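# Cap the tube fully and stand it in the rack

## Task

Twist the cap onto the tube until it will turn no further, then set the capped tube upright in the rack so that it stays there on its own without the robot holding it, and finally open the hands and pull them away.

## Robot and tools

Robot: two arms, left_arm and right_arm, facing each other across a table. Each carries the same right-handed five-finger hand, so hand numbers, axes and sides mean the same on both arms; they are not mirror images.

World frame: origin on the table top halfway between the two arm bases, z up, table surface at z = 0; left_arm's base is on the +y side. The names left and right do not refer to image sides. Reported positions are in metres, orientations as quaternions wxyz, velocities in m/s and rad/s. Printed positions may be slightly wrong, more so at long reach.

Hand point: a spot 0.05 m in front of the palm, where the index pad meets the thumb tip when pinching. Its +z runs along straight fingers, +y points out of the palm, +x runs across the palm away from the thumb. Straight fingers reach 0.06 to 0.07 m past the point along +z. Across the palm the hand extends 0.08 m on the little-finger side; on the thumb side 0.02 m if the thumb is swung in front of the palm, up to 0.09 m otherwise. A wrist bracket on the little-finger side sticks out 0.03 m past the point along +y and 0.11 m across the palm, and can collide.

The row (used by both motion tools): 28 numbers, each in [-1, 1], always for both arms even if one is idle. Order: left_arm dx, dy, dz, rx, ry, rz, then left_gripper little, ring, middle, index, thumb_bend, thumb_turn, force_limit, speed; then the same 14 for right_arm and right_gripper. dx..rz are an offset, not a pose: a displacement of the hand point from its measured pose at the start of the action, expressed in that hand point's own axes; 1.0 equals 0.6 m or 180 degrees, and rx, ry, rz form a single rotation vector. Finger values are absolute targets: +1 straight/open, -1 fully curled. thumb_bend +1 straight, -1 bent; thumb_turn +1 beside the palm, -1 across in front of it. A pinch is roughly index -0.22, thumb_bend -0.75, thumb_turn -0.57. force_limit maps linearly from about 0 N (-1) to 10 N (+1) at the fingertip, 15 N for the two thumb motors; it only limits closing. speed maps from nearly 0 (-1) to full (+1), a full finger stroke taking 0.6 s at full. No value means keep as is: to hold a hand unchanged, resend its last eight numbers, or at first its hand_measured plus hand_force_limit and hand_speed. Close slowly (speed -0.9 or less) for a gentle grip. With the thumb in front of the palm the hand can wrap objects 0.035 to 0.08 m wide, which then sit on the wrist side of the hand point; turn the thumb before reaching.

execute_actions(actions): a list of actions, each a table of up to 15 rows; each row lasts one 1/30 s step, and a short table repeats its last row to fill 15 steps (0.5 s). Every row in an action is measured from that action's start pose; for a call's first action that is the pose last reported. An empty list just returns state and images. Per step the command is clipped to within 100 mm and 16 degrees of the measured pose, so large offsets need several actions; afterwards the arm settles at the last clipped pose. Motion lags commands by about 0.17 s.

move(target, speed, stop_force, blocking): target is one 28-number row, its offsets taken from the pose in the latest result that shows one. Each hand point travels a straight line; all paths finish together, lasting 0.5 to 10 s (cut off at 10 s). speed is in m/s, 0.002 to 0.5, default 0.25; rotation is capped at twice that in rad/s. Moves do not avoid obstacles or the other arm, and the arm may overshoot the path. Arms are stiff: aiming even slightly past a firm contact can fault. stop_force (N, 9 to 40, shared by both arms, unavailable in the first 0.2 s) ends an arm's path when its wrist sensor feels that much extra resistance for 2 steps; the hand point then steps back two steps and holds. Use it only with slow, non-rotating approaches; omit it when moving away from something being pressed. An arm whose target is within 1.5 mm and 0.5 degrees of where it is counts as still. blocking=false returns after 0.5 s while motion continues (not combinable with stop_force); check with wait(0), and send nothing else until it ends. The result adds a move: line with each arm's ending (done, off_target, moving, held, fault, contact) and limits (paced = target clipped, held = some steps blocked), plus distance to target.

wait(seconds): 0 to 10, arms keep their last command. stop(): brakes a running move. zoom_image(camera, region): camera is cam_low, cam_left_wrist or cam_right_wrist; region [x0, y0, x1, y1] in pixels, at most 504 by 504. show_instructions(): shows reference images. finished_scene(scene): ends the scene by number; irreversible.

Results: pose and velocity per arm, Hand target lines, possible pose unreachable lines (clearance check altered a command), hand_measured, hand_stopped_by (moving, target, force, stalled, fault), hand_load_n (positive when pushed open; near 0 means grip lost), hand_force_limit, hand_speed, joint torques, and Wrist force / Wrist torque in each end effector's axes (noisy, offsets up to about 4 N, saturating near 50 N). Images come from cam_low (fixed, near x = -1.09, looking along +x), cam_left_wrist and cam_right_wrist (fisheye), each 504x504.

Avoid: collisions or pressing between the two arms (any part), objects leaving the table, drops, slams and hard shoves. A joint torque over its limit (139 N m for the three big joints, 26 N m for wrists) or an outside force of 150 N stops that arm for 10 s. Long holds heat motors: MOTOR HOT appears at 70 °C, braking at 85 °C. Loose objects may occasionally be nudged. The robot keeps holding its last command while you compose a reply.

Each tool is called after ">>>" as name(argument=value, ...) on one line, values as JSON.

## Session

>>> execute_actions(actions=[])

Scene clock: 0.00 s.
left_arm: end_effector_position=(+0.2938, +0.4688, +0.4707) hand_measured=(+1.000, +1.000, +1.000, +1.000, +1.000, +1.000) hand_load_n=(+0.0, +0.0, +0.0, +0.0, +0.0, +0.0) hand_stopped_by=(target, target, target, target, target, target) hand_force_limit=0.00 hand_speed=-0.80 end_effector_quat_wxyz=(-0.012, +0.388, +0.922, -0.000) end_effector_velocity=(-0.000, +0.000, +0.000) end_effector_angular_velocity=(-0.002, -0.001, -0.001) | right_arm: end_effector_position=(+0.0623, -0.3298, +0.4838) hand_measured=(+1.000, +1.000, +1.000, +1.000, +1.000, +1.000) hand_load_n=(+0.0, +0.0, +0.0, +0.0, +0.0, +0.0) hand_stopped_by=(target, target, target, target, target, target) hand_force_limit=0.00 hand_speed=-0.80 end_effector_quat_wxyz=(+0.000, -0.369, +0.929, -0.011) end_effector_velocity=(+0.000, +0.000, -0.000) end_effector_angular_velocity=(-0.001, +0.002, -0.000)
Joint positions: left_arm=[ 0.57  -1.726  1.367  1.949  1.587 -1.862] | right_arm=[-1.189 -1.744  1.34   1.976  1.592 -1.869]
Joint velocities: left_arm=[-0.    -0.002 -0.     0.     0.     0.001] | right_arm=[ 0.     0.002 -0.     0.     0.     0.001]
Joint torques (N m, as the arm reports them, + toward a larger angle): no reading
Motor temperatures (°C, as the motors report them): left_arm=[27 27 27 34 28 38] | right_arm=[29 28 29 37 37 37]
Wrist force (N, on the end effector, along its own x y z axes, offset not removed): no reading
Wrist torque (N m, same axes, about the end effector's origin, offset not removed): no reading
Hand target (left_arm): +0.294, +0.469, +0.471; -0.012, +0.388, +0.922, -0.000
Hand target (right_arm): +0.062, -0.330, +0.484; +0.000, -0.369, +0.929, -0.011
camera_calibration (this result's frames):
cam_left_wrist: T_world_to_cam=[[0.802438, 0.595914, 0.0312984, -0.530693], [0.497232, -0.696713, 0.51706, -0.0581097], [0.329929, -0.399346, -0.855377, 0.623124], [0, 0, 0, 1]] pos_world=[0.249155, 0.524604, 0.579662]
cam_right_wrist: T_world_to_cam=[[-0.590196, 0.806687, -0.0304216, 0.316426], [0.674436, 0.513446, 0.530574, -0.127924], [0.443627, 0.292625, -0.847093, 0.604852], [0, 0, 0, 1]] pos_world=[0.00470157, -0.366569, 0.589865]

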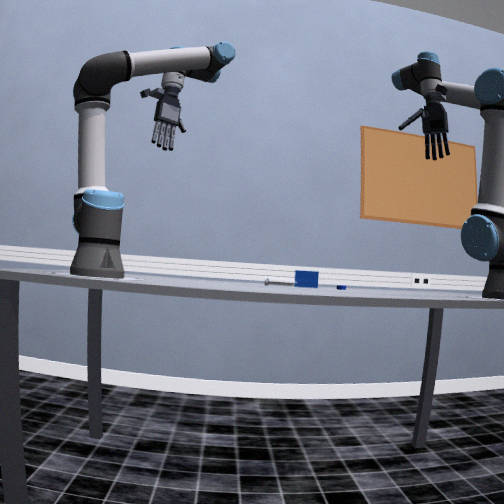

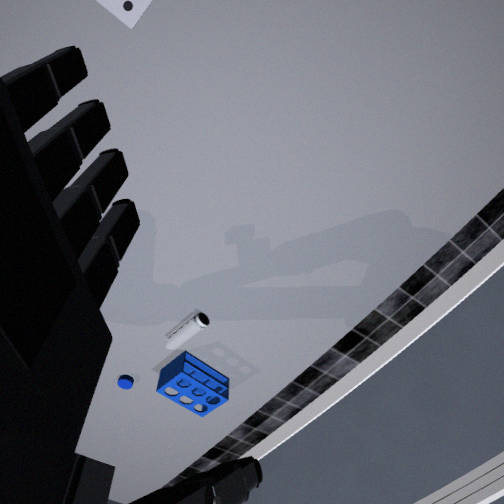

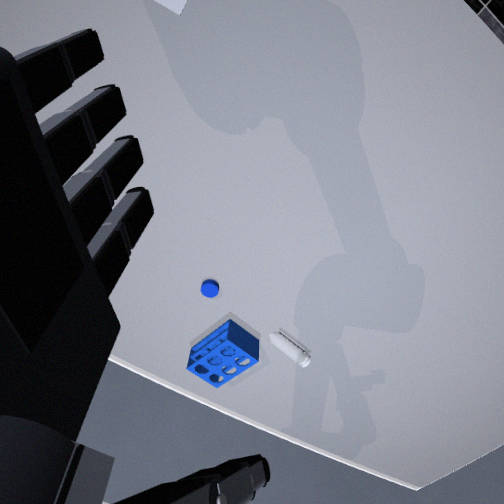

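>>> move(target=[-0.716,-0.285,0.606,0.171,-0.343,-0.641,-1,-1,0.3,0.3,0.5,-1,0.4,0.3,-0.609,-0.211,0.657,0.19,-0.35,-0.6,-1,-1,0.35,0.35,0.6,-1,0,0.3], speed=0.35)

Scene clock: 5.80 s.
left_arm: end_effector_position=(+0.4625, +0.0459, +0.0978) hand_measured=(-1.000, -1.000, +0.300, +0.300, +0.500, -1.000) hand_load_n=(+0.0, +0.0, +0.0, +0.0, +0.0, +0.0) hand_stopped_by=(target, target, target, target, target, target) hand_force_limit=0.40 hand_speed=0.30 end_effector_quat_wxyz=(-0.302, +0.581, -0.670, +0.350) end_effector_velocity=(+0.002, -0.001, -0.002) end_effector_angular_velocity=(+0.002, +0.003, +0.015) | right_arm: end_effector_position=(+0.4180, -0.1800, +0.0890) hand_measured=(-1.000, -1.000, +0.350, +0.350, +0.600, -1.000) hand_load_n=(+0.0, +0.0, +0.0, +0.0, +0.0, +0.0) hand_stopped_by=(target, target, target, target, target, target) hand_force_limit=0.00 hand_speed=0.30 end_effector_quat_wxyz=(+0.489, -0.862, +0.115, -0.065) end_effector_velocity=(+0.001, +0.001, -0.002) end_effector_angular_velocity=(-0.001, -0.002, +0.012)
Joint positions: left_arm=[ 0.328 -0.816  1.166  0.727  0.708 -4.099] | right_arm=[-1.439 -1.052  1.593  0.38   0.702 -3.929]
Joint velocities: left_arm=[ 0.002  0.017 -0.022  0.022 -0.004 -0.02 ] | right_arm=[ 0.001  0.011 -0.011  0.009 -0.005 -0.014]
Joint torques (N m, as the arm reports them, + toward a larger angle): left_arm=[ 12.56 -37.88 -27.72   3.72  -2.3   -2.51] | right_arm=[  9.2  -29.64 -28.16   3.11  -3.53  -2.65]
Motor temperatures (°C, as the motors report them): left_arm=[27 27 27 34 28 38] | right_arm=[29 28 29 37 37 37]
Wrist force (N, on the end effector, along its own x y z axes, offset not removed): left_arm=[1.7 -1.4 1.7] | right_arm=[0.9 -2.8 0.3]
Wrist torque (N m, same axes, about the end effector's origin, offset not removed): left_arm=[-0.61 -0.48 0.02] | right_arm=[-0.29 -0.20 0.16]
Hand target (left_arm): +0.463, +0.046, +0.098; +0.302, -0.582, +0.669, -0.350
Hand target (right_arm): +0.418, -0.180, +0.089; -0.489, +0.863, -0.114, +0.065
Off the commanded pose (left_arm): 0.002 m, 0 deg.
Off the commanded pose (right_arm): 0.001 m, 0 deg.
move: done
camera_calibration (this result's frames):
cam_left_wrist: T_world_to_cam=[[-0.578017, 0.216611, -0.78675, 0.333497], [-0.237926, 0.877499, 0.416398, 0.0337708], [0.780568, 0.427874, -0.455672, -0.205819], [0, 0, 0, 1]] pos_world=[0.361458, -0.0138083, 0.154531]
cam_right_wrist: T_world_to_cam=[[-0.251639, -0.451949, -0.855815, 0.0989329], [-0.916185, -0.173737, 0.361139, 0.320945], [-0.311903, 0.874962, -0.37035, 0.446998], [0, 0, 0, 1]] pos_world=[0.45836, -0.290634, 0.134308]

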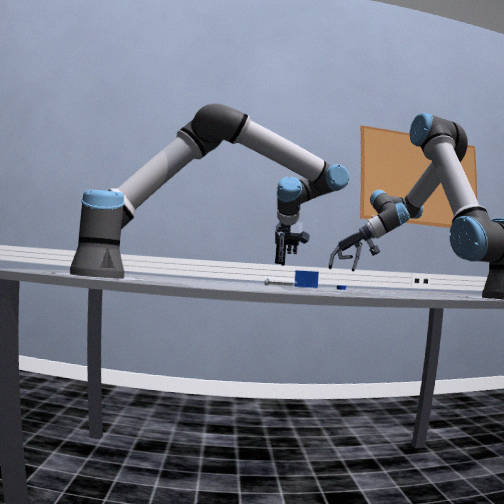

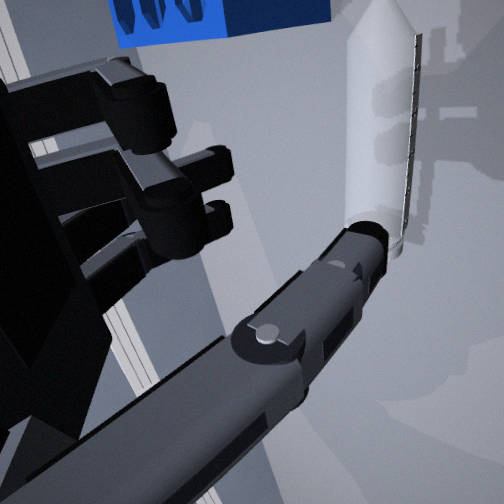

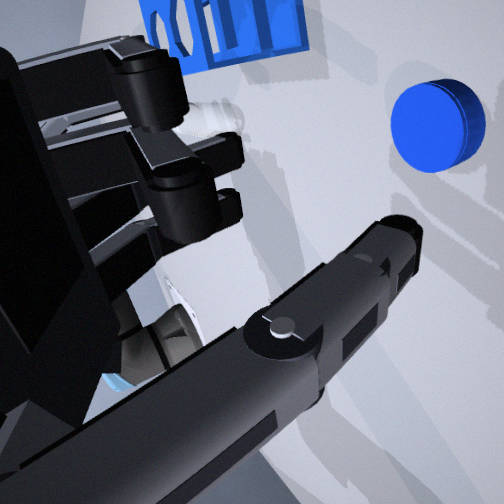

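>>> move(target=[-0.001,0.0845,0.085,0,0.009,0.006,-1,-1,0.3,0.3,0.5,-1,0.4,0.3,0.0343,0.0955,0.056,0,0,0,-1,-1,0.35,0.35,0.6,-1,0,0.3], speed=0.06, stop_force=12)

Scene clock: 7.83 s.
left_arm: end_effector_position=(+0.4752, +0.0448, +0.0273) hand_measured=(-1.000, -1.000, +0.300, +0.300, +0.500, -1.000) hand_load_n=(+0.0, +0.0, +0.0, +0.0, +0.0, +0.0) hand_stopped_by=(target, target, target, target, target, target) hand_force_limit=0.40 hand_speed=0.30 end_effector_quat_wxyz=(-0.296, +0.570, -0.679, +0.355) end_effector_velocity=(+0.001, +0.000, -0.002) end_effector_angular_velocity=(+0.001, -0.000, -0.001) | right_arm: end_effector_position=(+0.4375, -0.1860, +0.0228) hand_measured=(-1.000, -1.000, +0.350, +0.350, +0.600, -1.000) hand_load_n=(+0.0, +0.0, +0.0, +0.0, +0.0, +0.5) hand_stopped_by=(target, target, target, target, target, target) hand_force_limit=0.00 hand_speed=0.30 end_effector_quat_wxyz=(+0.489, -0.862, +0.115, -0.065) end_effector_velocity=(+0.000, +0.000, -0.002) end_effector_angular_velocity=(+0.000, +0.002, -0.000)
Joint positions: left_arm=[ 0.351 -0.753  1.232  0.541  0.736 -4.023] | right_arm=[-1.46  -0.93   1.593  0.278  0.69  -3.955]
Joint velocities: left_arm=[ 0.001  0.002  0.001 -0.005  0.001  0.003] | right_arm=[-0.     0.004 -0.001 -0.001 -0.001  0.001]
Joint torques (N m, as the arm reports them, + toward a larger angle): left_arm=[ 11.14 -36.5   -7.61  -0.16   0.34   2.37] | right_arm=[-10.38 -25.91 -25.    -1.16  -2.51  -2.62]
Motor temperatures (°C, as the motors report them): left_arm=[27 27 27 34 28 38] | right_arm=[29 28 29 37 37 37]
Wrist force (N, on the end effector, along its own x y z axes, offset not removed): left_arm=[0.6 -2.1 2.3] | right_arm=[4.0 -5.0 -10.8]
Wrist torque (N m, same axes, about the end effector's origin, offset not removed): left_arm=[-0.59 -0.37 -0.07] | right_arm=[0.18 -0.61 0.50]
Hand target (left_arm): +0.475, +0.045, +0.027; +0.296, -0.570, +0.679, -0.355
Hand target (right_arm): +0.438, -0.186, +0.023; -0.489, +0.862, -0.115, +0.065
Off the commanded pose (left_arm): 0.000 m, 0 deg.
Off the commanded pose (right_arm): 0.000 m, 0 deg.
move: done
camera_calibration (this result's frames):
cam_left_wrist: T_world_to_cam=[[-0.57031, 0.235537, -0.786937, 0.281121], [-0.208047, 0.885354, 0.41577, 0.052627], [0.794647, 0.400838, -0.455923, -0.252933], [0, 0, 0, 1]] pos_world=[0.372267, -0.0114229, 0.0840258]
cam_right_wrist: T_world_to_cam=[[-0.251598, -0.451935, -0.855835, 0.0444051], [-0.916193, -0.173768, 0.361103, 0.361668], [-0.311912, 0.874962, -0.37034, 0.433813], [0, 0, 0, 1]] pos_world=[0.477841, -0.296656, 0.0680627]

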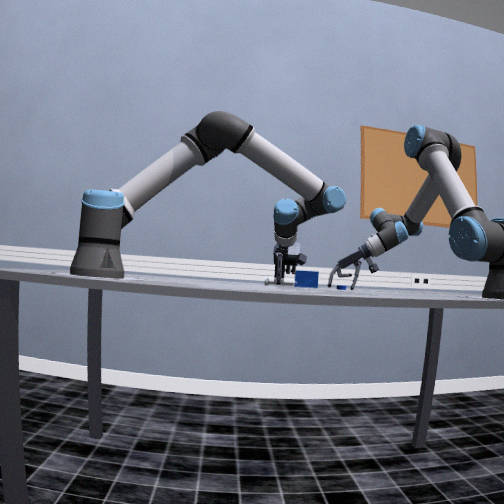

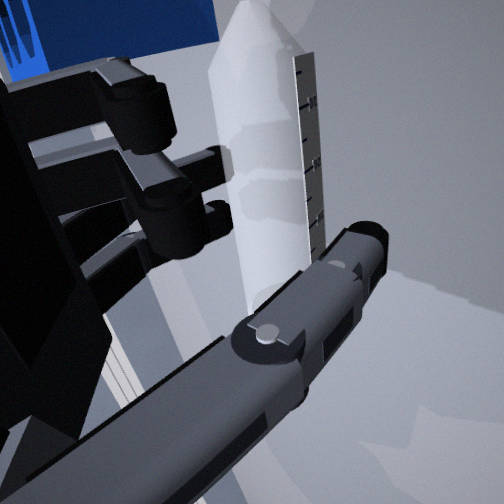

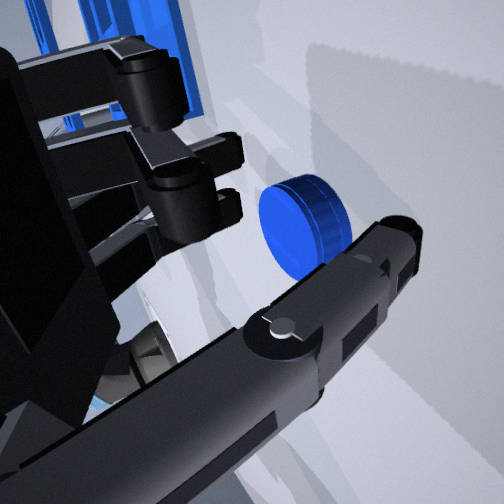

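>>> execute_actions(actions=[[[0,0,0,0,0,0,-1,-1,0.08,0.08,0,-1,0.4,0,0,-0.001,-0.0006,0,0,0,-1,-1,0.05,0.05,0.22,-1,-0.3,0]],[[0,0,0,0,0,0,-1,-1,-0.5,-0.5,0,-1,0.4,-0.8,0,0,0,0,0,0,-1,-1,-0.4,-0.4,0.2,-1,-0.2,-0.85]],[[0,0,0,0,0,0,-1,-1,-0.5,-0.5,0,-1,0.4,-0.8,0,0,0,0,0,0,-1,-1,-0.4,-0.4,0.2,-1,-0.2,-0.85]]])

>>> move(target=[0,-0.14,-0.13,0,0,0,-1,-1,-0.5,-0.5,0,-1,0.4,-0.8,0,-0.1,-0.1,0,0,0,-1,-1,-0.4,-0.4,0.2,-1,-0.2,-0.85], speed=0.2)

Scene clock: 9.60 s.
left_arm: end_effector_position=(+0.4753, +0.0449, +0.0271) hand_measured=(-1.000, -1.000, -0.006, -0.038, +0.010, -1.000) hand_load_n=(+0.0, +0.0, +3.0, +8.5, +10.0, -2.0) hand_stopped_by=(target, target, force, force, force, target) hand_force_limit=0.40 hand_speed=-0.80 end_effector_quat_wxyz=(-0.296, +0.570, -0.680, +0.355) end_effector_velocity=(-0.000, -0.000, +0.000) end_effector_angular_velocity=(-0.001, +0.000, -0.000) | right_arm: end_effector_position=(+0.4375, -0.1860, +0.0235) hand_measured=(-1.000, -1.000, -0.090, -0.040, +0.202, -1.000) hand_load_n=(+0.0, +0.0, +4.0, +2.5, +5.0, +1.0) hand_stopped_by=(target, target, force, force, target, target) hand_force_limit=-0.20 hand_speed=-0.85 end_effector_quat_wxyz=(+0.489, -0.862, +0.115, -0.065) end_effector_velocity=(+0.000, -0.000, -0.000) end_effector_angular_velocity=(+0.000, -0.001, +0.000)
Joint positions: left_arm=[ 0.352 -0.752  1.232  0.541  0.737 -4.023] | right_arm=[-1.46  -0.931  1.593  0.279  0.69  -3.955]
Joint velocities: left_arm=[-0. -0. -0.  0.  0. -0.] | right_arm=[-0.     0.    -0.    -0.    -0.    -0.001]
Joint torques (N m, as the arm reports them, + toward a larger angle): left_arm=[  5.61 -56.42 -24.01   3.07  -1.88  -1.83] | right_arm=[  0.49 -44.82 -26.09   2.79  -1.15   0.09]
Motor temperatures (°C, as the motors report them): left_arm=[27 27 27 34 28 38] | right_arm=[29 28 29 37 37 37]
Wrist force (N, on the end effector, along its own x y z axes, offset not removed): left_arm=[1.3 -0.5 1.5] | right_arm=[3.6 -4.6 0.2]
Wrist torque (N m, same axes, about the end effector's origin, offset not removed): left_arm=[-0.37 -0.47 0.08] | right_arm=[-0.58 -0.41 0.10]
Hand target (left_arm): +0.475, +0.045, +0.027; +0.296, -0.570, +0.680, -0.355
Hand target (right_arm): +0.437, -0.186, +0.023; -0.489, +0.862, -0.115, +0.065
Off the commanded pose (left_arm): 0.000 m, 0 deg.
Off the commanded pose (right_arm): 0.000 m, 0 deg.
camera_calibration (this result's frames):
cam_left_wrist: T_world_to_cam=[[-0.570382, 0.235916, -0.78677, 0.280997], [-0.207916, 0.8852, 0.416163, 0.0525288], [0.794629, 0.400955, -0.455852, -0.253045], [0, 0, 0, 1]] pos_world=[0.372274, -0.0113308, 0.0838688]
cam_right_wrist: T_world_to_cam=[[-0.251603, -0.451948, -0.855827, 0.0449701], [-0.916196, -0.17375, 0.361105, 0.361443], [-0.3119, 0.87496, -0.370357, 0.434078], [0, 0, 0, 1]] pos_world=[0.477856, -0.296676, 0.0687315]

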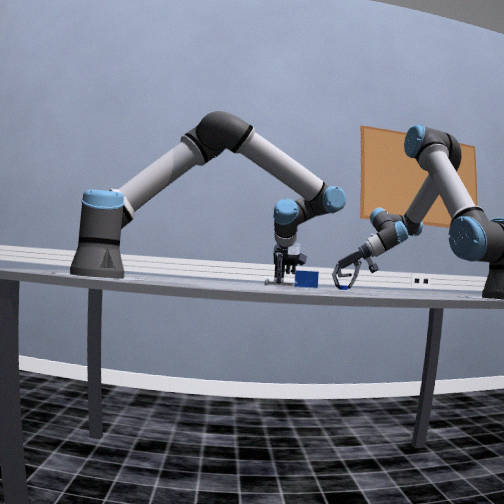

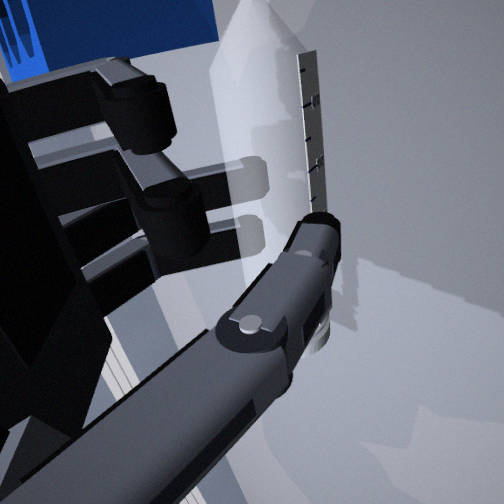

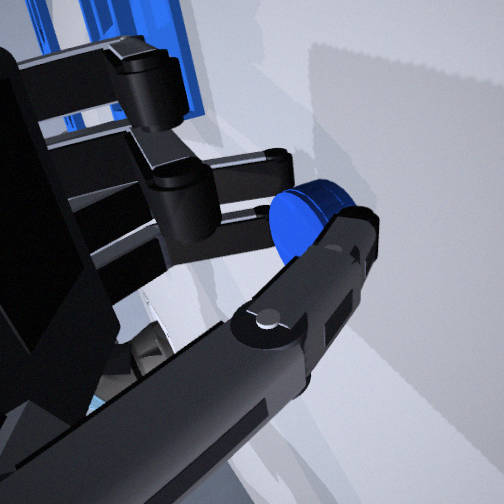

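Scene clock: 10.77 s.
left_arm: end_effector_position=(+0.4596, +0.0475, +0.1405) hand_measured=(-1.000, -1.000, -0.006, -0.038, +0.010, -1.000) hand_load_n=(+0.0, +0.0, +3.0, +8.5, +10.0, -2.0) hand_stopped_by=(target, target, force, force, force, target) hand_force_limit=0.40 hand_speed=-0.80 end_effector_quat_wxyz=(-0.296, +0.570, -0.680, +0.355) end_effector_velocity=(-0.000, +0.000, +0.001) end_effector_angular_velocity=(+0.000, +0.001, +0.001) | right_arm: end_effector_position=(+0.4323, -0.2059, +0.1056) hand_measured=(-1.000, -1.000, -0.090, -0.040, +0.204, -1.000) hand_load_n=(+0.0, +0.0, +3.5, +2.5, +5.5, +1.0) hand_stopped_by=(target, target, force, force, target, target) hand_force_limit=-0.20 hand_speed=-0.85 end_effector_quat_wxyz=(+0.489, -0.862, +0.115, -0.065) end_effector_velocity=(-0.001, -0.000, +0.001) end_effector_angular_velocity=(-0.000, +0.001, +0.001)
Joint positions: left_arm=[ 0.326 -0.876  1.15   0.771  0.724 -4.056] | right_arm=[-1.499 -1.056  1.565  0.472  0.667 -4.006]
Joint velocities: left_arm=[-0.    -0.    -0.003  0.006 -0.    -0.002] | right_arm=[-0.    -0.002 -0.001  0.005 -0.001 -0.002]
Joint torques (N m, as the arm reports them, + toward a larger angle): left_arm=[-10.22 -58.75 -31.3    3.33  -2.67  -2.4 ] | right_arm=[-10.52 -45.52 -29.08   3.42  -3.46  -2.55]
Motor temperatures (°C, as the motors report them): left_arm=[27 27 27 34 28 38] | right_arm=[29 28 29 37 37 37]
Wrist force (N, on the end effector, along its own x y z axes, offset not removed): left_arm=[1.6 -0.6 1.7] | right_arm=[1.9 -3.9 -4.1]
Wrist torque (N m, same axes, about the end effector's origin, offset not removed): left_arm=[-0.35 -0.49 0.12] | right_arm=[-0.47 0.12 0.08]
Hand target (left_arm): +0.460, +0.048, +0.141; +0.296, -0.570, +0.680, -0.355
Hand target (right_arm): +0.432, -0.206, +0.106; -0.489, +0.862, -0.115, +0.065
Off the commanded pose (left_arm): 0.000 m, 0 deg.
Off the commanded pose (right_arm): 0.000 m, 0 deg.
move: done
camera_calibration (this result's frames):
cam_left_wrist: T_world_to_cam=[[-0.570454, 0.235907, -0.786721, 0.360646], [-0.20785, 0.885219, 0.416155, -0.000247809], [0.794595, 0.400917, -0.455944, -0.189972], [0, 0, 0, 1]] pos_world=[0.356631, -0.00869652, 0.197215]
cam_right_wrist: T_world_to_cam=[[-0.251606, -0.451958, -0.85582, 0.105013], [-0.91621, -0.1737, 0.361091, 0.323561], [-0.311854, 0.874964, -0.370385, 0.480233], [0, 0, 0, 1]] pos_world=[0.472634, -0.316523, 0.150908]

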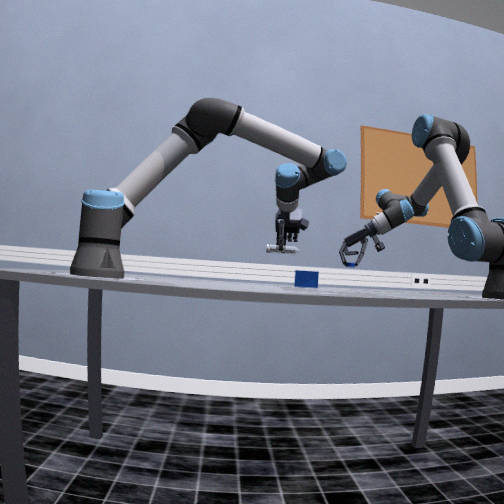

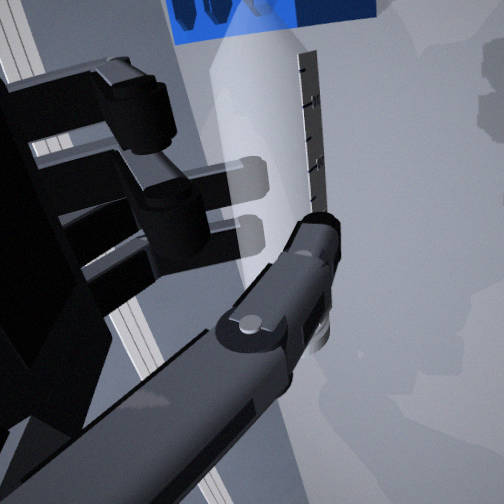

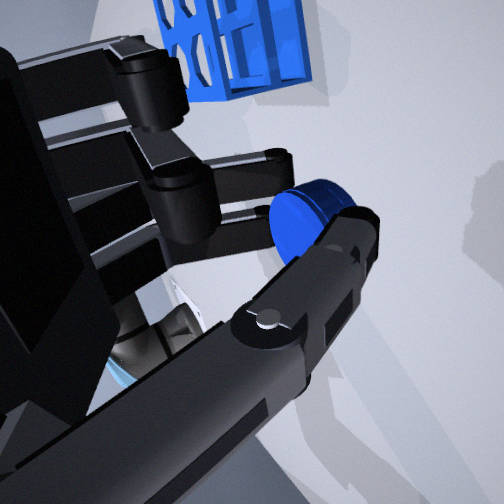

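>>> move(target=[0.181,0.3545,-0.506,0.579,0.394,0.521,-1,-1,-0.5,-0.5,0,-1,0.4,-0.8,-0.559,-0.178,-0.169,0,-0.0714,-0.043,-1,-1,-0.4,-0.4,0.2,-1,-0.2,-0.85], speed=0.35)

>>> zoom_image(camera="cam_low", region=[270,170,380,280])

Scene clock: 15.97 s.
left_arm: end_effector_position=(+0.0754, +0.0063, +0.1405) hand_measured=(-1.000, -1.000, -0.006, -0.038, +0.010, -1.000) hand_load_n=(+0.0, +0.0, +3.0, +8.0, +10.0, -2.0) hand_stopped_by=(target, target, force, force, force, target) hand_force_limit=0.40 hand_speed=-0.80 end_effector_quat_wxyz=(+0.335, +0.634, +0.369, -0.592) end_effector_velocity=(-0.001, -0.001, +0.001) end_effector_angular_velocity=(+0.004, -0.010, -0.009) | right_arm: end_effector_position=(+0.1006, -0.1486, +0.2502) hand_measured=(-1.000, -1.000, -0.090, -0.040, +0.204, -1.000) hand_load_n=(+0.0, +0.0, +3.5, +2.5, +5.5, +1.0) hand_stopped_by=(target, target, force, force, target, target) hand_force_limit=-0.20 hand_speed=-0.85 end_effector_quat_wxyz=(-0.493, +0.870, -0.001, +0.001) end_effector_velocity=(-0.001, +0.000, +0.000) end_effector_angular_velocity=(-0.001, +0.004, -0.000)
Joint positions: left_arm=[ 0.066 -1.281  2.336 -0.968  2.077 -1.541] | right_arm=[-1.083 -1.648  1.877  0.609  0.762 -3.819]
Joint velocities: left_arm=[ 0.003 -0.002 -0.008  0.02   0.011  0.013] | right_arm=[ 0.003  0.    -0.     0.001  0.001  0.005]
Joint torques (N m, as the arm reports them, + toward a larger angle): left_arm=[ 10.22 -36.9  -22.17   0.53   1.35   2.58] | right_arm=[ 10.38 -23.57 -31.06   2.81   1.83   2.31]
Motor temperatures (°C, as the motors report them): left_arm=[27 27 27 34 28 38] | right_arm=[29 28 29 37 37 37]
Wrist force (N, on the end effector, along its own x y z axes, offset not removed): left_arm=[0.6 -0.2 0.3] | right_arm=[1.1 -0.7 2.1]
Wrist torque (N m, same axes, about the end effector's origin, offset not removed): left_arm=[-0.30 -0.28 -0.05] | right_arm=[-0.02 -0.07 -0.01]
Hand target (left_arm): +0.075, +0.006, +0.140; +0.335, +0.634, +0.369, -0.591
Hand target (right_arm): +0.100, -0.149, +0.250; -0.493, +0.870, -0.001, +0.001
Off the commanded pose (left_arm): 0.001 m, 0 deg.
Off the commanded pose (right_arm): 0.001 m, 0 deg.
move: done
camera_calibration (this result's frames):
cam_left_wrist: T_world_to_cam=[[0.873795, -0.46993, 0.125093, -0.0813446], [0.127552, 0.469709, 0.873558, -0.130607], [-0.469269, -0.747354, 0.47037, 0.104285], [0, 0, 0, 1]] pos_world=[0.136675, 0.101059, 0.0752163]
cam_right_wrist: T_world_to_cam=[[-0.125795, -0.501085, -0.856206, 0.151273], [-0.840132, -0.405183, 0.360563, -0.0645], [-0.527593, 0.764683, -0.370008, 0.385439], [0, 0, 0, 1]] pos_world=[0.168196, -0.245072, 0.295393]

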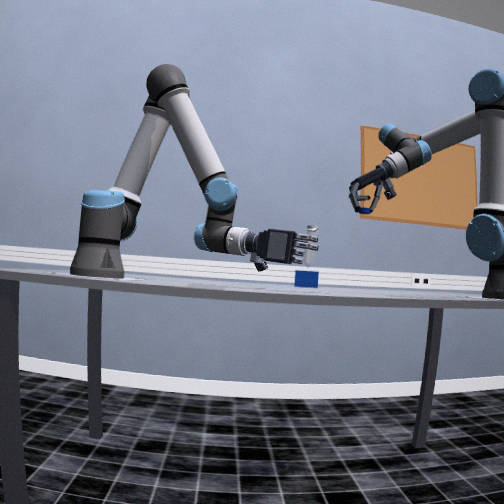

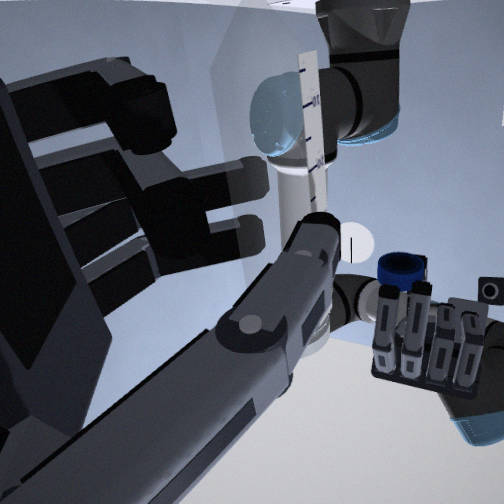

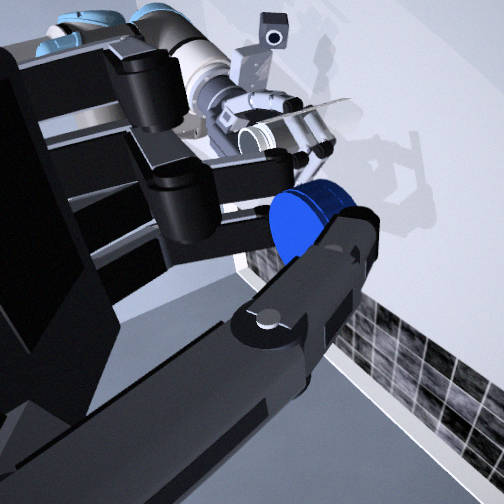

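Region (270, 170, 380, 280) of cam_low's 504x504 image, scaled by 4.582, with more detail than that image has.

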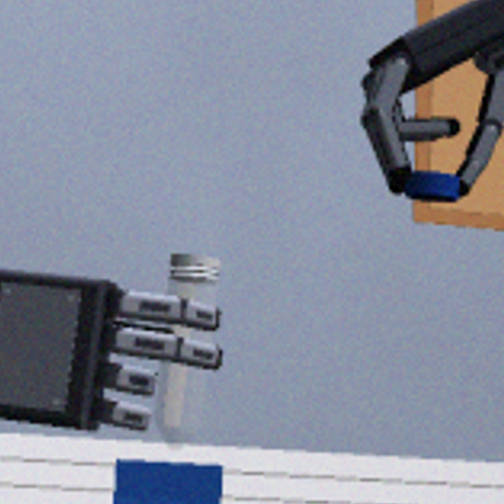

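>>> move(target=[0,0,0,0,-0.018,0,-1,-1,-0.55,-0.5,0,-1,0.3,-0.9,-0.035,-0.082,0.25,0,0,0,-1,-1,-0.4,-0.4,0.2,-1,-0.2,-0.85], speed=0.2)

>>> zoom_image(camera="cam_low", region=[275,200,345,270])

>>> zoom_image(camera="cam_right_wrist", region=[254,60,504,310])

Scene clock: 17.77 s.
left_arm: end_effector_position=(+0.0754, +0.0064, +0.1405) hand_measured=(-1.000, -1.000, -0.020, -0.038, +0.012, -1.000) hand_load_n=(+0.0, +0.0, +7.5, +6.5, +12.5, -0.5) hand_stopped_by=(target, target, force, force, force, target) hand_force_limit=0.30 hand_speed=-0.90 end_effector_quat_wxyz=(+0.345, +0.617, +0.359, -0.609) end_effector_velocity=(-0.000, -0.000, +0.000) end_effector_angular_velocity=(-0.001, +0.001, -0.000) | right_arm: end_effector_position=(+0.0800, +0.0054, +0.2154) hand_measured=(-1.000, -1.000, -0.090, -0.040, +0.204, -1.000) hand_load_n=(+0.0, +0.0, +3.5, +2.5, +5.5, +1.0) hand_stopped_by=(target, target, force, force, target, target) hand_force_limit=-0.20 hand_speed=-0.85 end_effector_quat_wxyz=(-0.493, +0.870, -0.001, +0.001) end_effector_velocity=(-0.000, +0.002, -0.000) end_effector_angular_velocity=(-0.002, +0.001, -0.001)
Joint positions: left_arm=[ 0.064 -1.25   2.358 -1.086  2.076 -1.572] | right_arm=[-0.714 -1.342  1.602  0.378  1.037 -3.502]
Joint velocities: left_arm=[-0.001 -0.     0.    -0.001 -0.    -0.001] | right_arm=[ 0.003  0.004 -0.006  0.002  0.003  0.003]
Joint torques (N m, as the arm reports them, + toward a larger angle): left_arm=[-10.4  -12.6   -1.16  -3.22  -1.49  -2.41] | right_arm=[ 10.75 -20.23 -32.61   2.38   2.48   2.27]
Motor temperatures (°C, as the motors report them): left_arm=[27 27 27 34 28 38] | right_arm=[29 28 29 37 37 37]
Wrist force (N, on the end effector, along its own x y z axes, offset not removed): left_arm=[1.2 -1.3 1.1] | right_arm=[0.8 -0.3 -0.9]
Wrist torque (N m, same axes, about the end effector's origin, offset not removed): left_arm=[-0.52 -0.37 -0.07] | right_arm=[0.02 0.28 -0.03]
Hand target (left_arm): +0.075, +0.006, +0.140; +0.345, +0.617, +0.359, -0.609
Hand target (right_arm): +0.080, +0.006, +0.215; -0.493, +0.870, -0.001, +0.001
Off the commanded pose (left_arm): 0.000 m, 0 deg.
Off the commanded pose (right_arm): 0.000 m, 0 deg.
move: done
camera_calibration (this result's frames):
cam_left_wrist: T_world_to_cam=[[0.877577, -0.46338, 0.123031, -0.0813661], [0.151665, 0.511756, 0.845638, -0.128771], [-0.454814, -0.723453, 0.519384, 0.0961771], [0, 0, 0, 1]] pos_world=[0.134678, 0.0977754, 0.0689511]
cam_right_wrist: T_world_to_cam=[[-0.126058, -0.500688, -0.8564, 0.196098], [-0.839979, -0.405411, 0.360662, -0.00689465], [-0.527773, 0.764823, -0.369462, 0.243885], [0, 0, 0, 1]] pos_world=[0.147645, -0.0911401, 0.260532]

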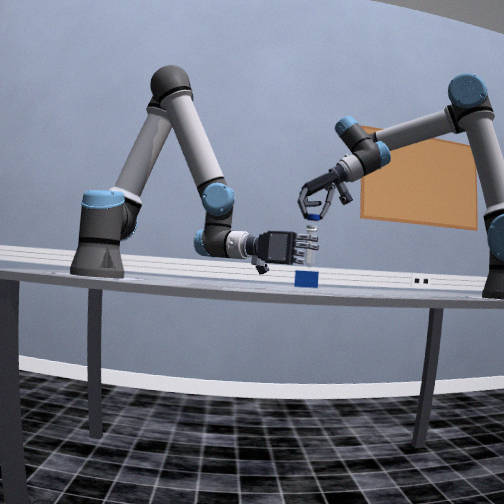

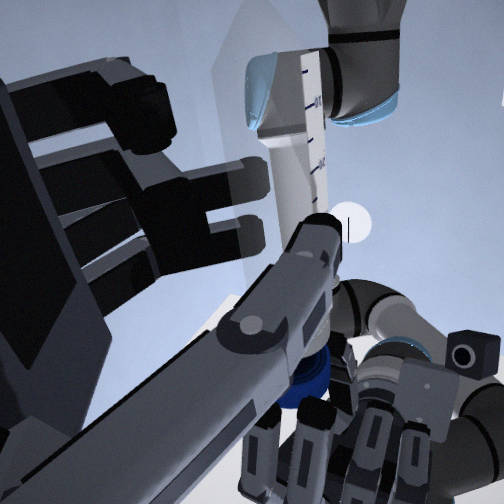

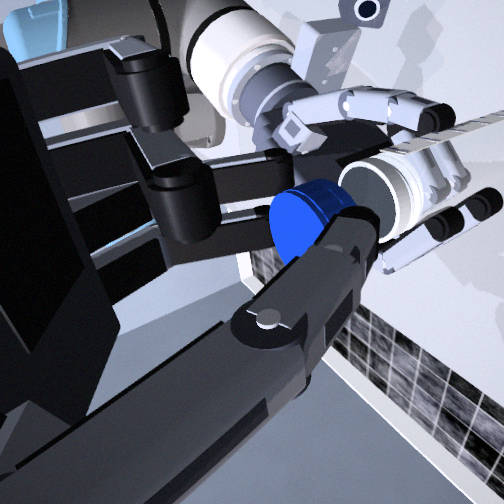

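Region (275, 200, 345, 270) of cam_low's 504x504 image, scaled by 7.200, with more detail than that image has.

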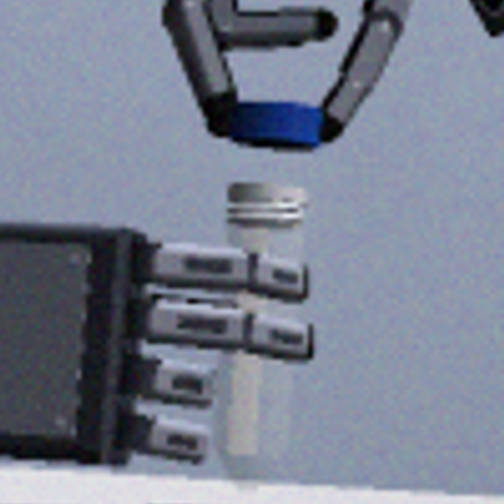

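Region (254, 60, 504, 310) of cam_right_wrist's 504x504 image, scaled by 2.016, with more detail than that image has.

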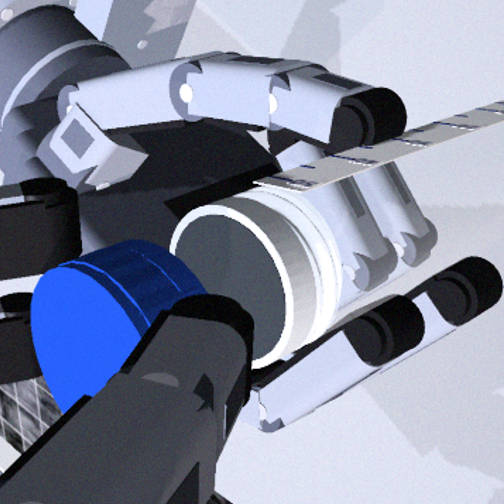

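>>> move(target=[0,0,0,0,0,0,-1,-1,-0.55,-0.5,0,-1,0.3,-0.9,-0.0045,0.0164,0.0147,0,0,0,-1,-1,-0.4,-0.4,0.2,-1,-0.2,-0.85], speed=0.04)

>>> move(target=[0,0,0,0,0,0,-1,-1,-0.55,-0.5,0,-1,0.3,-0.9,0,0.0157,0.0094,0,0,0,-1,-1,-0.4,-0.4,0.2,-1,-0.2,-0.85], speed=0.012, stop_force=9)

>>> zoom_image(camera="cam_low", region=[275,200,345,270])

Scene clock: 19.10 s.
left_arm: end_effector_position=(+0.0754, +0.0064, +0.1405) hand_measured=(-1.000, -1.000, -0.020, -0.038, +0.012, -1.000) hand_load_n=(+0.0, +0.0, +7.5, +6.5, +12.5, -0.5) hand_stopped_by=(target, target, force, force, force, target) hand_force_limit=0.30 hand_speed=-0.90 end_effector_quat_wxyz=(+0.345, +0.617, +0.359, -0.609) end_effector_velocity=(-0.000, +0.000, +0.000) end_effector_angular_velocity=(-0.001, -0.000, -0.000) | right_arm: end_effector_position=(+0.0773, +0.0078, +0.2026) hand_measured=(-1.000, -1.000, -0.090, -0.040, +0.204, -1.000) hand_load_n=(+0.0, +0.0, +3.5, +2.5, +5.5, +1.0) hand_stopped_by=(target, target, force, force, target, target) hand_force_limit=-0.20 hand_speed=-0.85 end_effector_quat_wxyz=(-0.493, +0.870, -0.001, +0.001) end_effector_velocity=(-0.001, +0.000, -0.002) end_effector_angular_velocity=(-0.000, +0.001, -0.000)
Joint positions: left_arm=[ 0.064 -1.25   2.358 -1.086  2.076 -1.572] | right_arm=[-0.705 -1.331  1.621  0.345  1.044 -3.497]
Joint velocities: left_arm=[-0.    -0.001  0.     0.    -0.     0.   ] | right_arm=[ 0.002  0.002  0.003 -0.006  0.001  0.002]
Joint torques (N m, as the arm reports them, + toward a larger angle): left_arm=[-10.11 -18.58  -4.26   0.38  -1.41  -1.75] | right_arm=[ 10.59 -20.89  -7.71  -1.47   2.3    2.2 ]
Motor temperatures (°C, as the motors report them): left_arm=[27 27 27 34 28 38] | right_arm=[29 28 29 37 37 37]
Wrist force (N, on the end effector, along its own x y z axes, offset not removed): left_arm=[1.2 -1.8 0.7] | right_arm=[0.3 -2.3 1.3]
Wrist torque (N m, same axes, about the end effector's origin, offset not removed): left_arm=[-0.49 -0.36 -0.06] | right_arm=[-0.38 0.16 -0.13]
Hand target (left_arm): +0.075, +0.006, +0.140; +0.345, +0.617, +0.359, -0.609
Hand target (right_arm): +0.077, +0.008, +0.202; -0.493, +0.870, -0.001, +0.001
Off the commanded pose (left_arm): 0.000 m, 0 deg.
Off the commanded pose (right_arm): 0.000 m, 0 deg.
move: done
camera_calibration (this result's frames):
cam_left_wrist: T_world_to_cam=[[0.877582, -0.463386, 0.122976, -0.0813507], [0.151684, 0.511696, 0.845671, -0.128755], [-0.454799, -0.723492, 0.519344, 0.0962042], [0, 0, 0, 1]] pos_world=[0.134676, 0.0977894, 0.0689251]
cam_right_wrist: T_world_to_cam=[[-0.126062, -0.500708, -0.856388, 0.186084], [-0.839968, -0.405417, 0.360682, -0.00354273], [-0.52779, 0.764806, -0.369471, 0.235879], [0, 0, 0, 1]] pos_world=[0.144977, -0.0886646, 0.247788]

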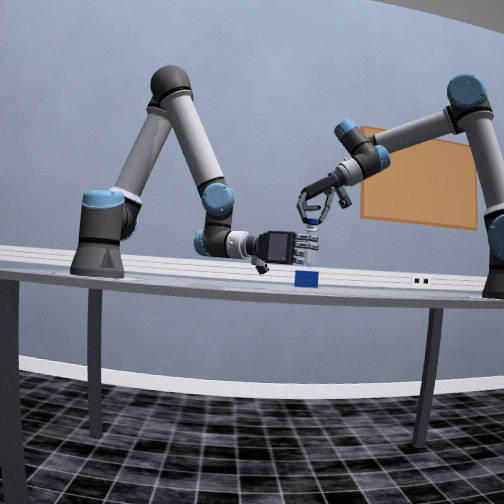

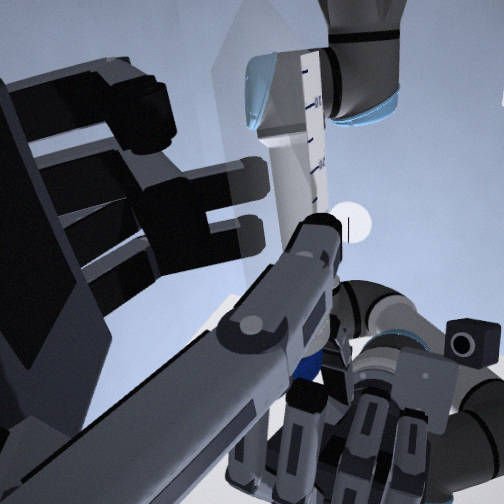

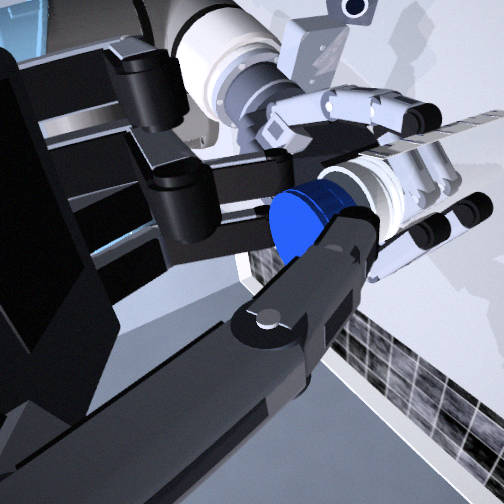

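Scene clock: 20.23 s.
left_arm: end_effector_position=(+0.0754, +0.0064, +0.1405) hand_measured=(-1.000, -1.000, -0.020, -0.038, +0.012, -1.000) hand_load_n=(+0.0, +0.0, +8.0, +6.5, +12.0, -1.5) hand_stopped_by=(target, target, force, force, force, target) hand_force_limit=0.30 hand_speed=-0.90 end_effector_quat_wxyz=(+0.345, +0.617, +0.359, -0.609) end_effector_velocity=(-0.000, -0.000, +0.001) end_effector_angular_velocity=(-0.002, +0.000, -0.001) | right_arm: end_effector_position=(+0.0773, +0.0078, +0.1919) hand_measured=(-1.000, -1.000, -0.090, -0.040, +0.204, -1.000) hand_load_n=(+0.0, +0.0, +1.5, +2.5, +3.0, -0.5) hand_stopped_by=(target, target, force, force, target, target) hand_force_limit=-0.20 hand_speed=-0.85 end_effector_quat_wxyz=(-0.493, +0.870, -0.001, +0.001) end_effector_velocity=(-0.000, +0.000, -0.003) end_effector_angular_velocity=(+0.001, +0.001, -0.000)
Joint positions: left_arm=[ 0.064 -1.25   2.358 -1.086  2.076 -1.572] | right_arm=[-0.705 -1.323  1.64   0.318  1.044 -3.497]
Joint velocities: left_arm=[-0.001 -0.003  0.    -0.     0.    -0.   ] | right_arm=[ 0.     0.002  0.005 -0.008 -0.     0.001]
Joint torques (N m, as the arm reports them, + toward a larger angle): left_arm=[ -9.71 -17.61  -5.15  -5.24  -1.35  -1.79] | right_arm=[ -9.24 -17.58  -2.85  -0.54  -1.69  -2.24]
Motor temperatures (°C, as the motors report them): left_arm=[27 27 27 34 28 38] | right_arm=[29 28 29 37 37 37]
Wrist force (N, on the end effector, along its own x y z axes, offset not removed): left_arm=[7.9 -2.6 3.2] | right_arm=[4.8 -5.9 -3.7]
Wrist torque (N m, same axes, about the end effector's origin, offset not removed): left_arm=[-0.53 -0.26 -0.05] | right_arm=[0.21 -0.10 0.20]
Hand target (left_arm): +0.075, +0.006, +0.140; +0.345, +0.617, +0.359, -0.609
Hand target (right_arm): +0.077, +0.008, +0.192; -0.493, +0.870, -0.001, +0.001
Off the commanded pose (left_arm): 0.000 m, 0 deg.
Off the commanded pose (right_arm): 0.000 m, 0 deg.
move: done
camera_calibration (this result's frames):
cam_left_wrist: T_world_to_cam=[[0.877581, -0.463391, 0.122967, -0.0813463], [0.151685, 0.511678, 0.845682, -0.128752], [-0.454801, -0.723501, 0.519328, 0.09621], [0, 0, 0, 1]] pos_world=[0.134674, 0.0977925, 0.0689216]
cam_right_wrist: T_world_to_cam=[[-0.126024, -0.500704, -0.856396, 0.176928], [-0.839984, -0.405417, 0.360642, 0.000312098], [-0.527773, 0.764809, -0.369491, 0.231927], [0, 0, 0, 1]] pos_world=[0.144964, -0.0886651, 0.237103]

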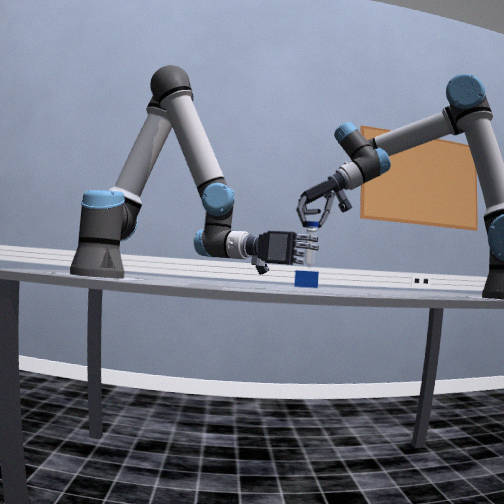

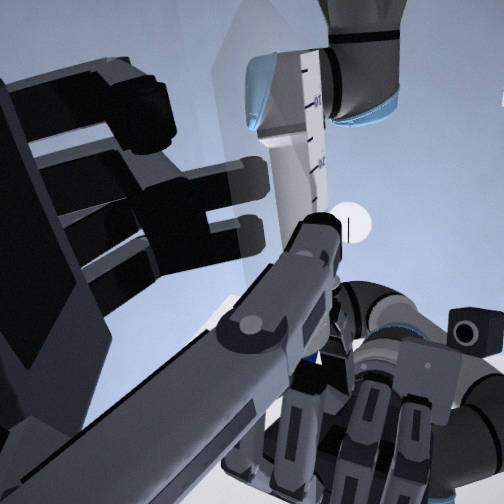

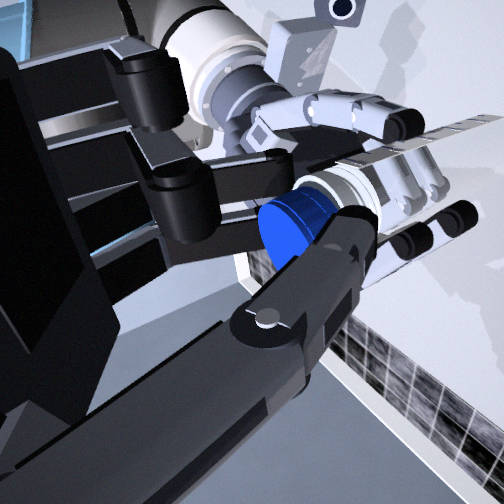

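Region (275, 200, 345, 270) of cam_low's 504x504 image, scaled by 7.200, with more detail than that image has.

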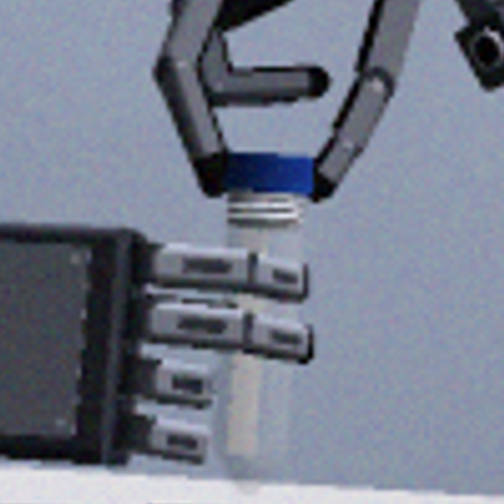

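>>> execute_actions(actions=[[[0,0,0,0,0,0,-1,-1,-0.55,-0.5,0,-1,0.3,-0.9,0,-0.006,-0.0035,0,0,0,-1,-1,-0.45,-0.45,0.1,-1,-0.3,-0.92]],[[0,0,0,0,0,0,-1,-1,-0.55,-0.5,0,-1,0.3,-0.9,0.011,0,0,0,0,0,-1,-1,-0.45,-0.45,0.1,-1,-0.3,-0.92]]])

>>> zoom_image(camera="cam_right_wrist", region=[230,120,430,320])

>>> zoom_image(camera="cam_low", region=[290,200,340,250])

Scene clock: 21.47 s.
left_arm: end_effector_position=(+0.0754, +0.0064, +0.1405) hand_measured=(-1.000, -1.000, -0.020, -0.038, +0.012, -1.000) hand_load_n=(+0.0, +0.0, +7.5, +6.5, +12.5, -0.5) hand_stopped_by=(target, target, force, force, force, target) hand_force_limit=0.30 hand_speed=-0.90 end_effector_quat_wxyz=(+0.345, +0.617, +0.359, -0.609) end_effector_velocity=(+0.000, +0.000, -0.000) end_effector_angular_velocity=(+0.001, -0.000, +0.001) | right_arm: end_effector_position=(+0.0839, +0.0078, +0.1960) hand_measured=(-1.000, -1.000, -0.102, -0.048, +0.204, -1.000) hand_load_n=(+0.0, +0.0, +3.0, +3.0, +6.0, +1.0) hand_stopped_by=(target, target, force, force, force, target) hand_force_limit=-0.30 hand_speed=-0.92 end_effector_quat_wxyz=(-0.493, +0.870, -0.001, +0.001) end_effector_velocity=(+0.001, -0.000, -0.000) end_effector_angular_velocity=(-0.000, -0.001, +0.000)
Joint positions: left_arm=[ 0.064 -1.25   2.358 -1.086  2.076 -1.572] | right_arm=[-0.718 -1.32   1.626  0.334  1.034 -3.505]
Joint velocities: left_arm=[ 0.     0.001  0.    -0.    -0.    -0.   ] | right_arm=[-0.002  0.001 -0.001  0.001 -0.001 -0.002]
Joint torques (N m, as the arm reports them, + toward a larger angle): left_arm=[-10.15 -18.49  -4.9    0.25  -1.34  -1.67] | right_arm=[-10.4  -20.35 -31.92   2.32  -3.06  -2.31]
Motor temperatures (°C, as the motors report them): left_arm=[27 27 27 34 28 38] | right_arm=[29 28 29 37 37 37]
Wrist force (N, on the end effector, along its own x y z axes, offset not removed): left_arm=[1.0 -1.0 1.7] | right_arm=[0.0 -1.9 -0.9]
Wrist torque (N m, same axes, about the end effector's origin, offset not removed): left_arm=[-0.45 -0.30 -0.02] | right_arm=[-0.16 -0.02 -0.17]
Hand target (left_arm): +0.075, +0.006, +0.140; +0.345, +0.617, +0.359, -0.609
Hand target (right_arm): +0.084, +0.008, +0.196; -0.493, +0.870, -0.001, +0.001
Off the commanded pose (left_arm): 0.000 m, 0 deg.
Off the commanded pose (right_arm): 0.000 m, 0 deg.
camera_calibration (this result's frames):
cam_left_wrist: T_world_to_cam=[[0.87758, -0.463392, 0.122968, -0.0813462], [0.151686, 0.51168, 0.84568, -0.128752], [-0.454802, -0.7235, 0.51933, 0.0962092], [0, 0, 0, 1]] pos_world=[0.134674, 0.0977921, 0.068922]
cam_right_wrist: T_world_to_cam=[[-0.126012, -0.500698, -0.856401, 0.181249], [-0.839999, -0.405407, 0.360621, 0.00433855], [-0.527753, 0.764818, -0.369499, 0.236873], [0, 0, 0, 1]] pos_world=[0.151494, -0.0886548, 0.241182]

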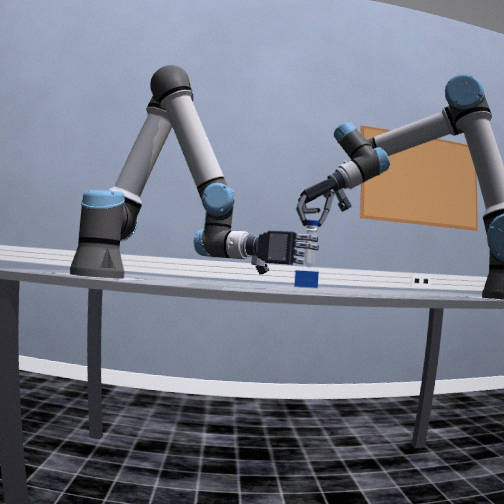

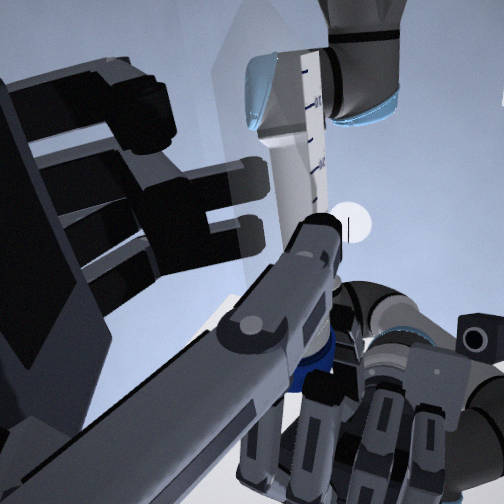

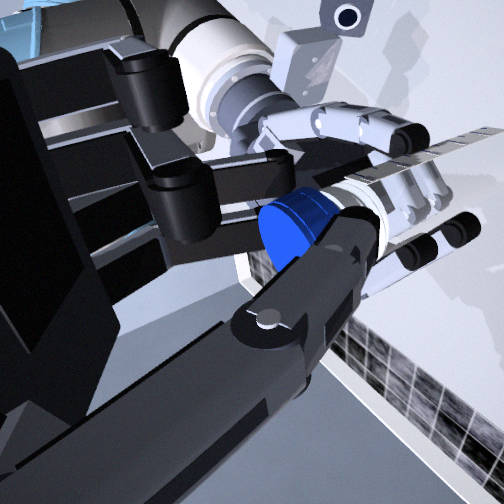

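Region (230, 120, 430, 320) of cam_right_wrist's 504x504 image, scaled by 2.520, with more detail than that image has.

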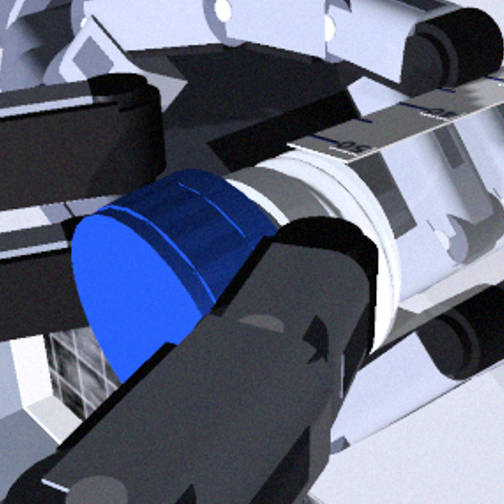

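Region (290, 200, 340, 250) of cam_low's 504x504 image, scaled by 10.080, with more detail than that image has.

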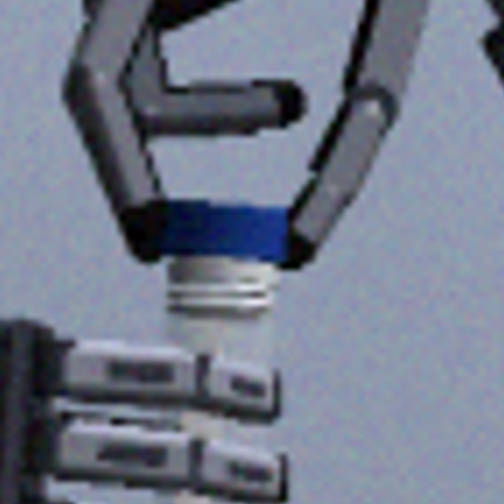

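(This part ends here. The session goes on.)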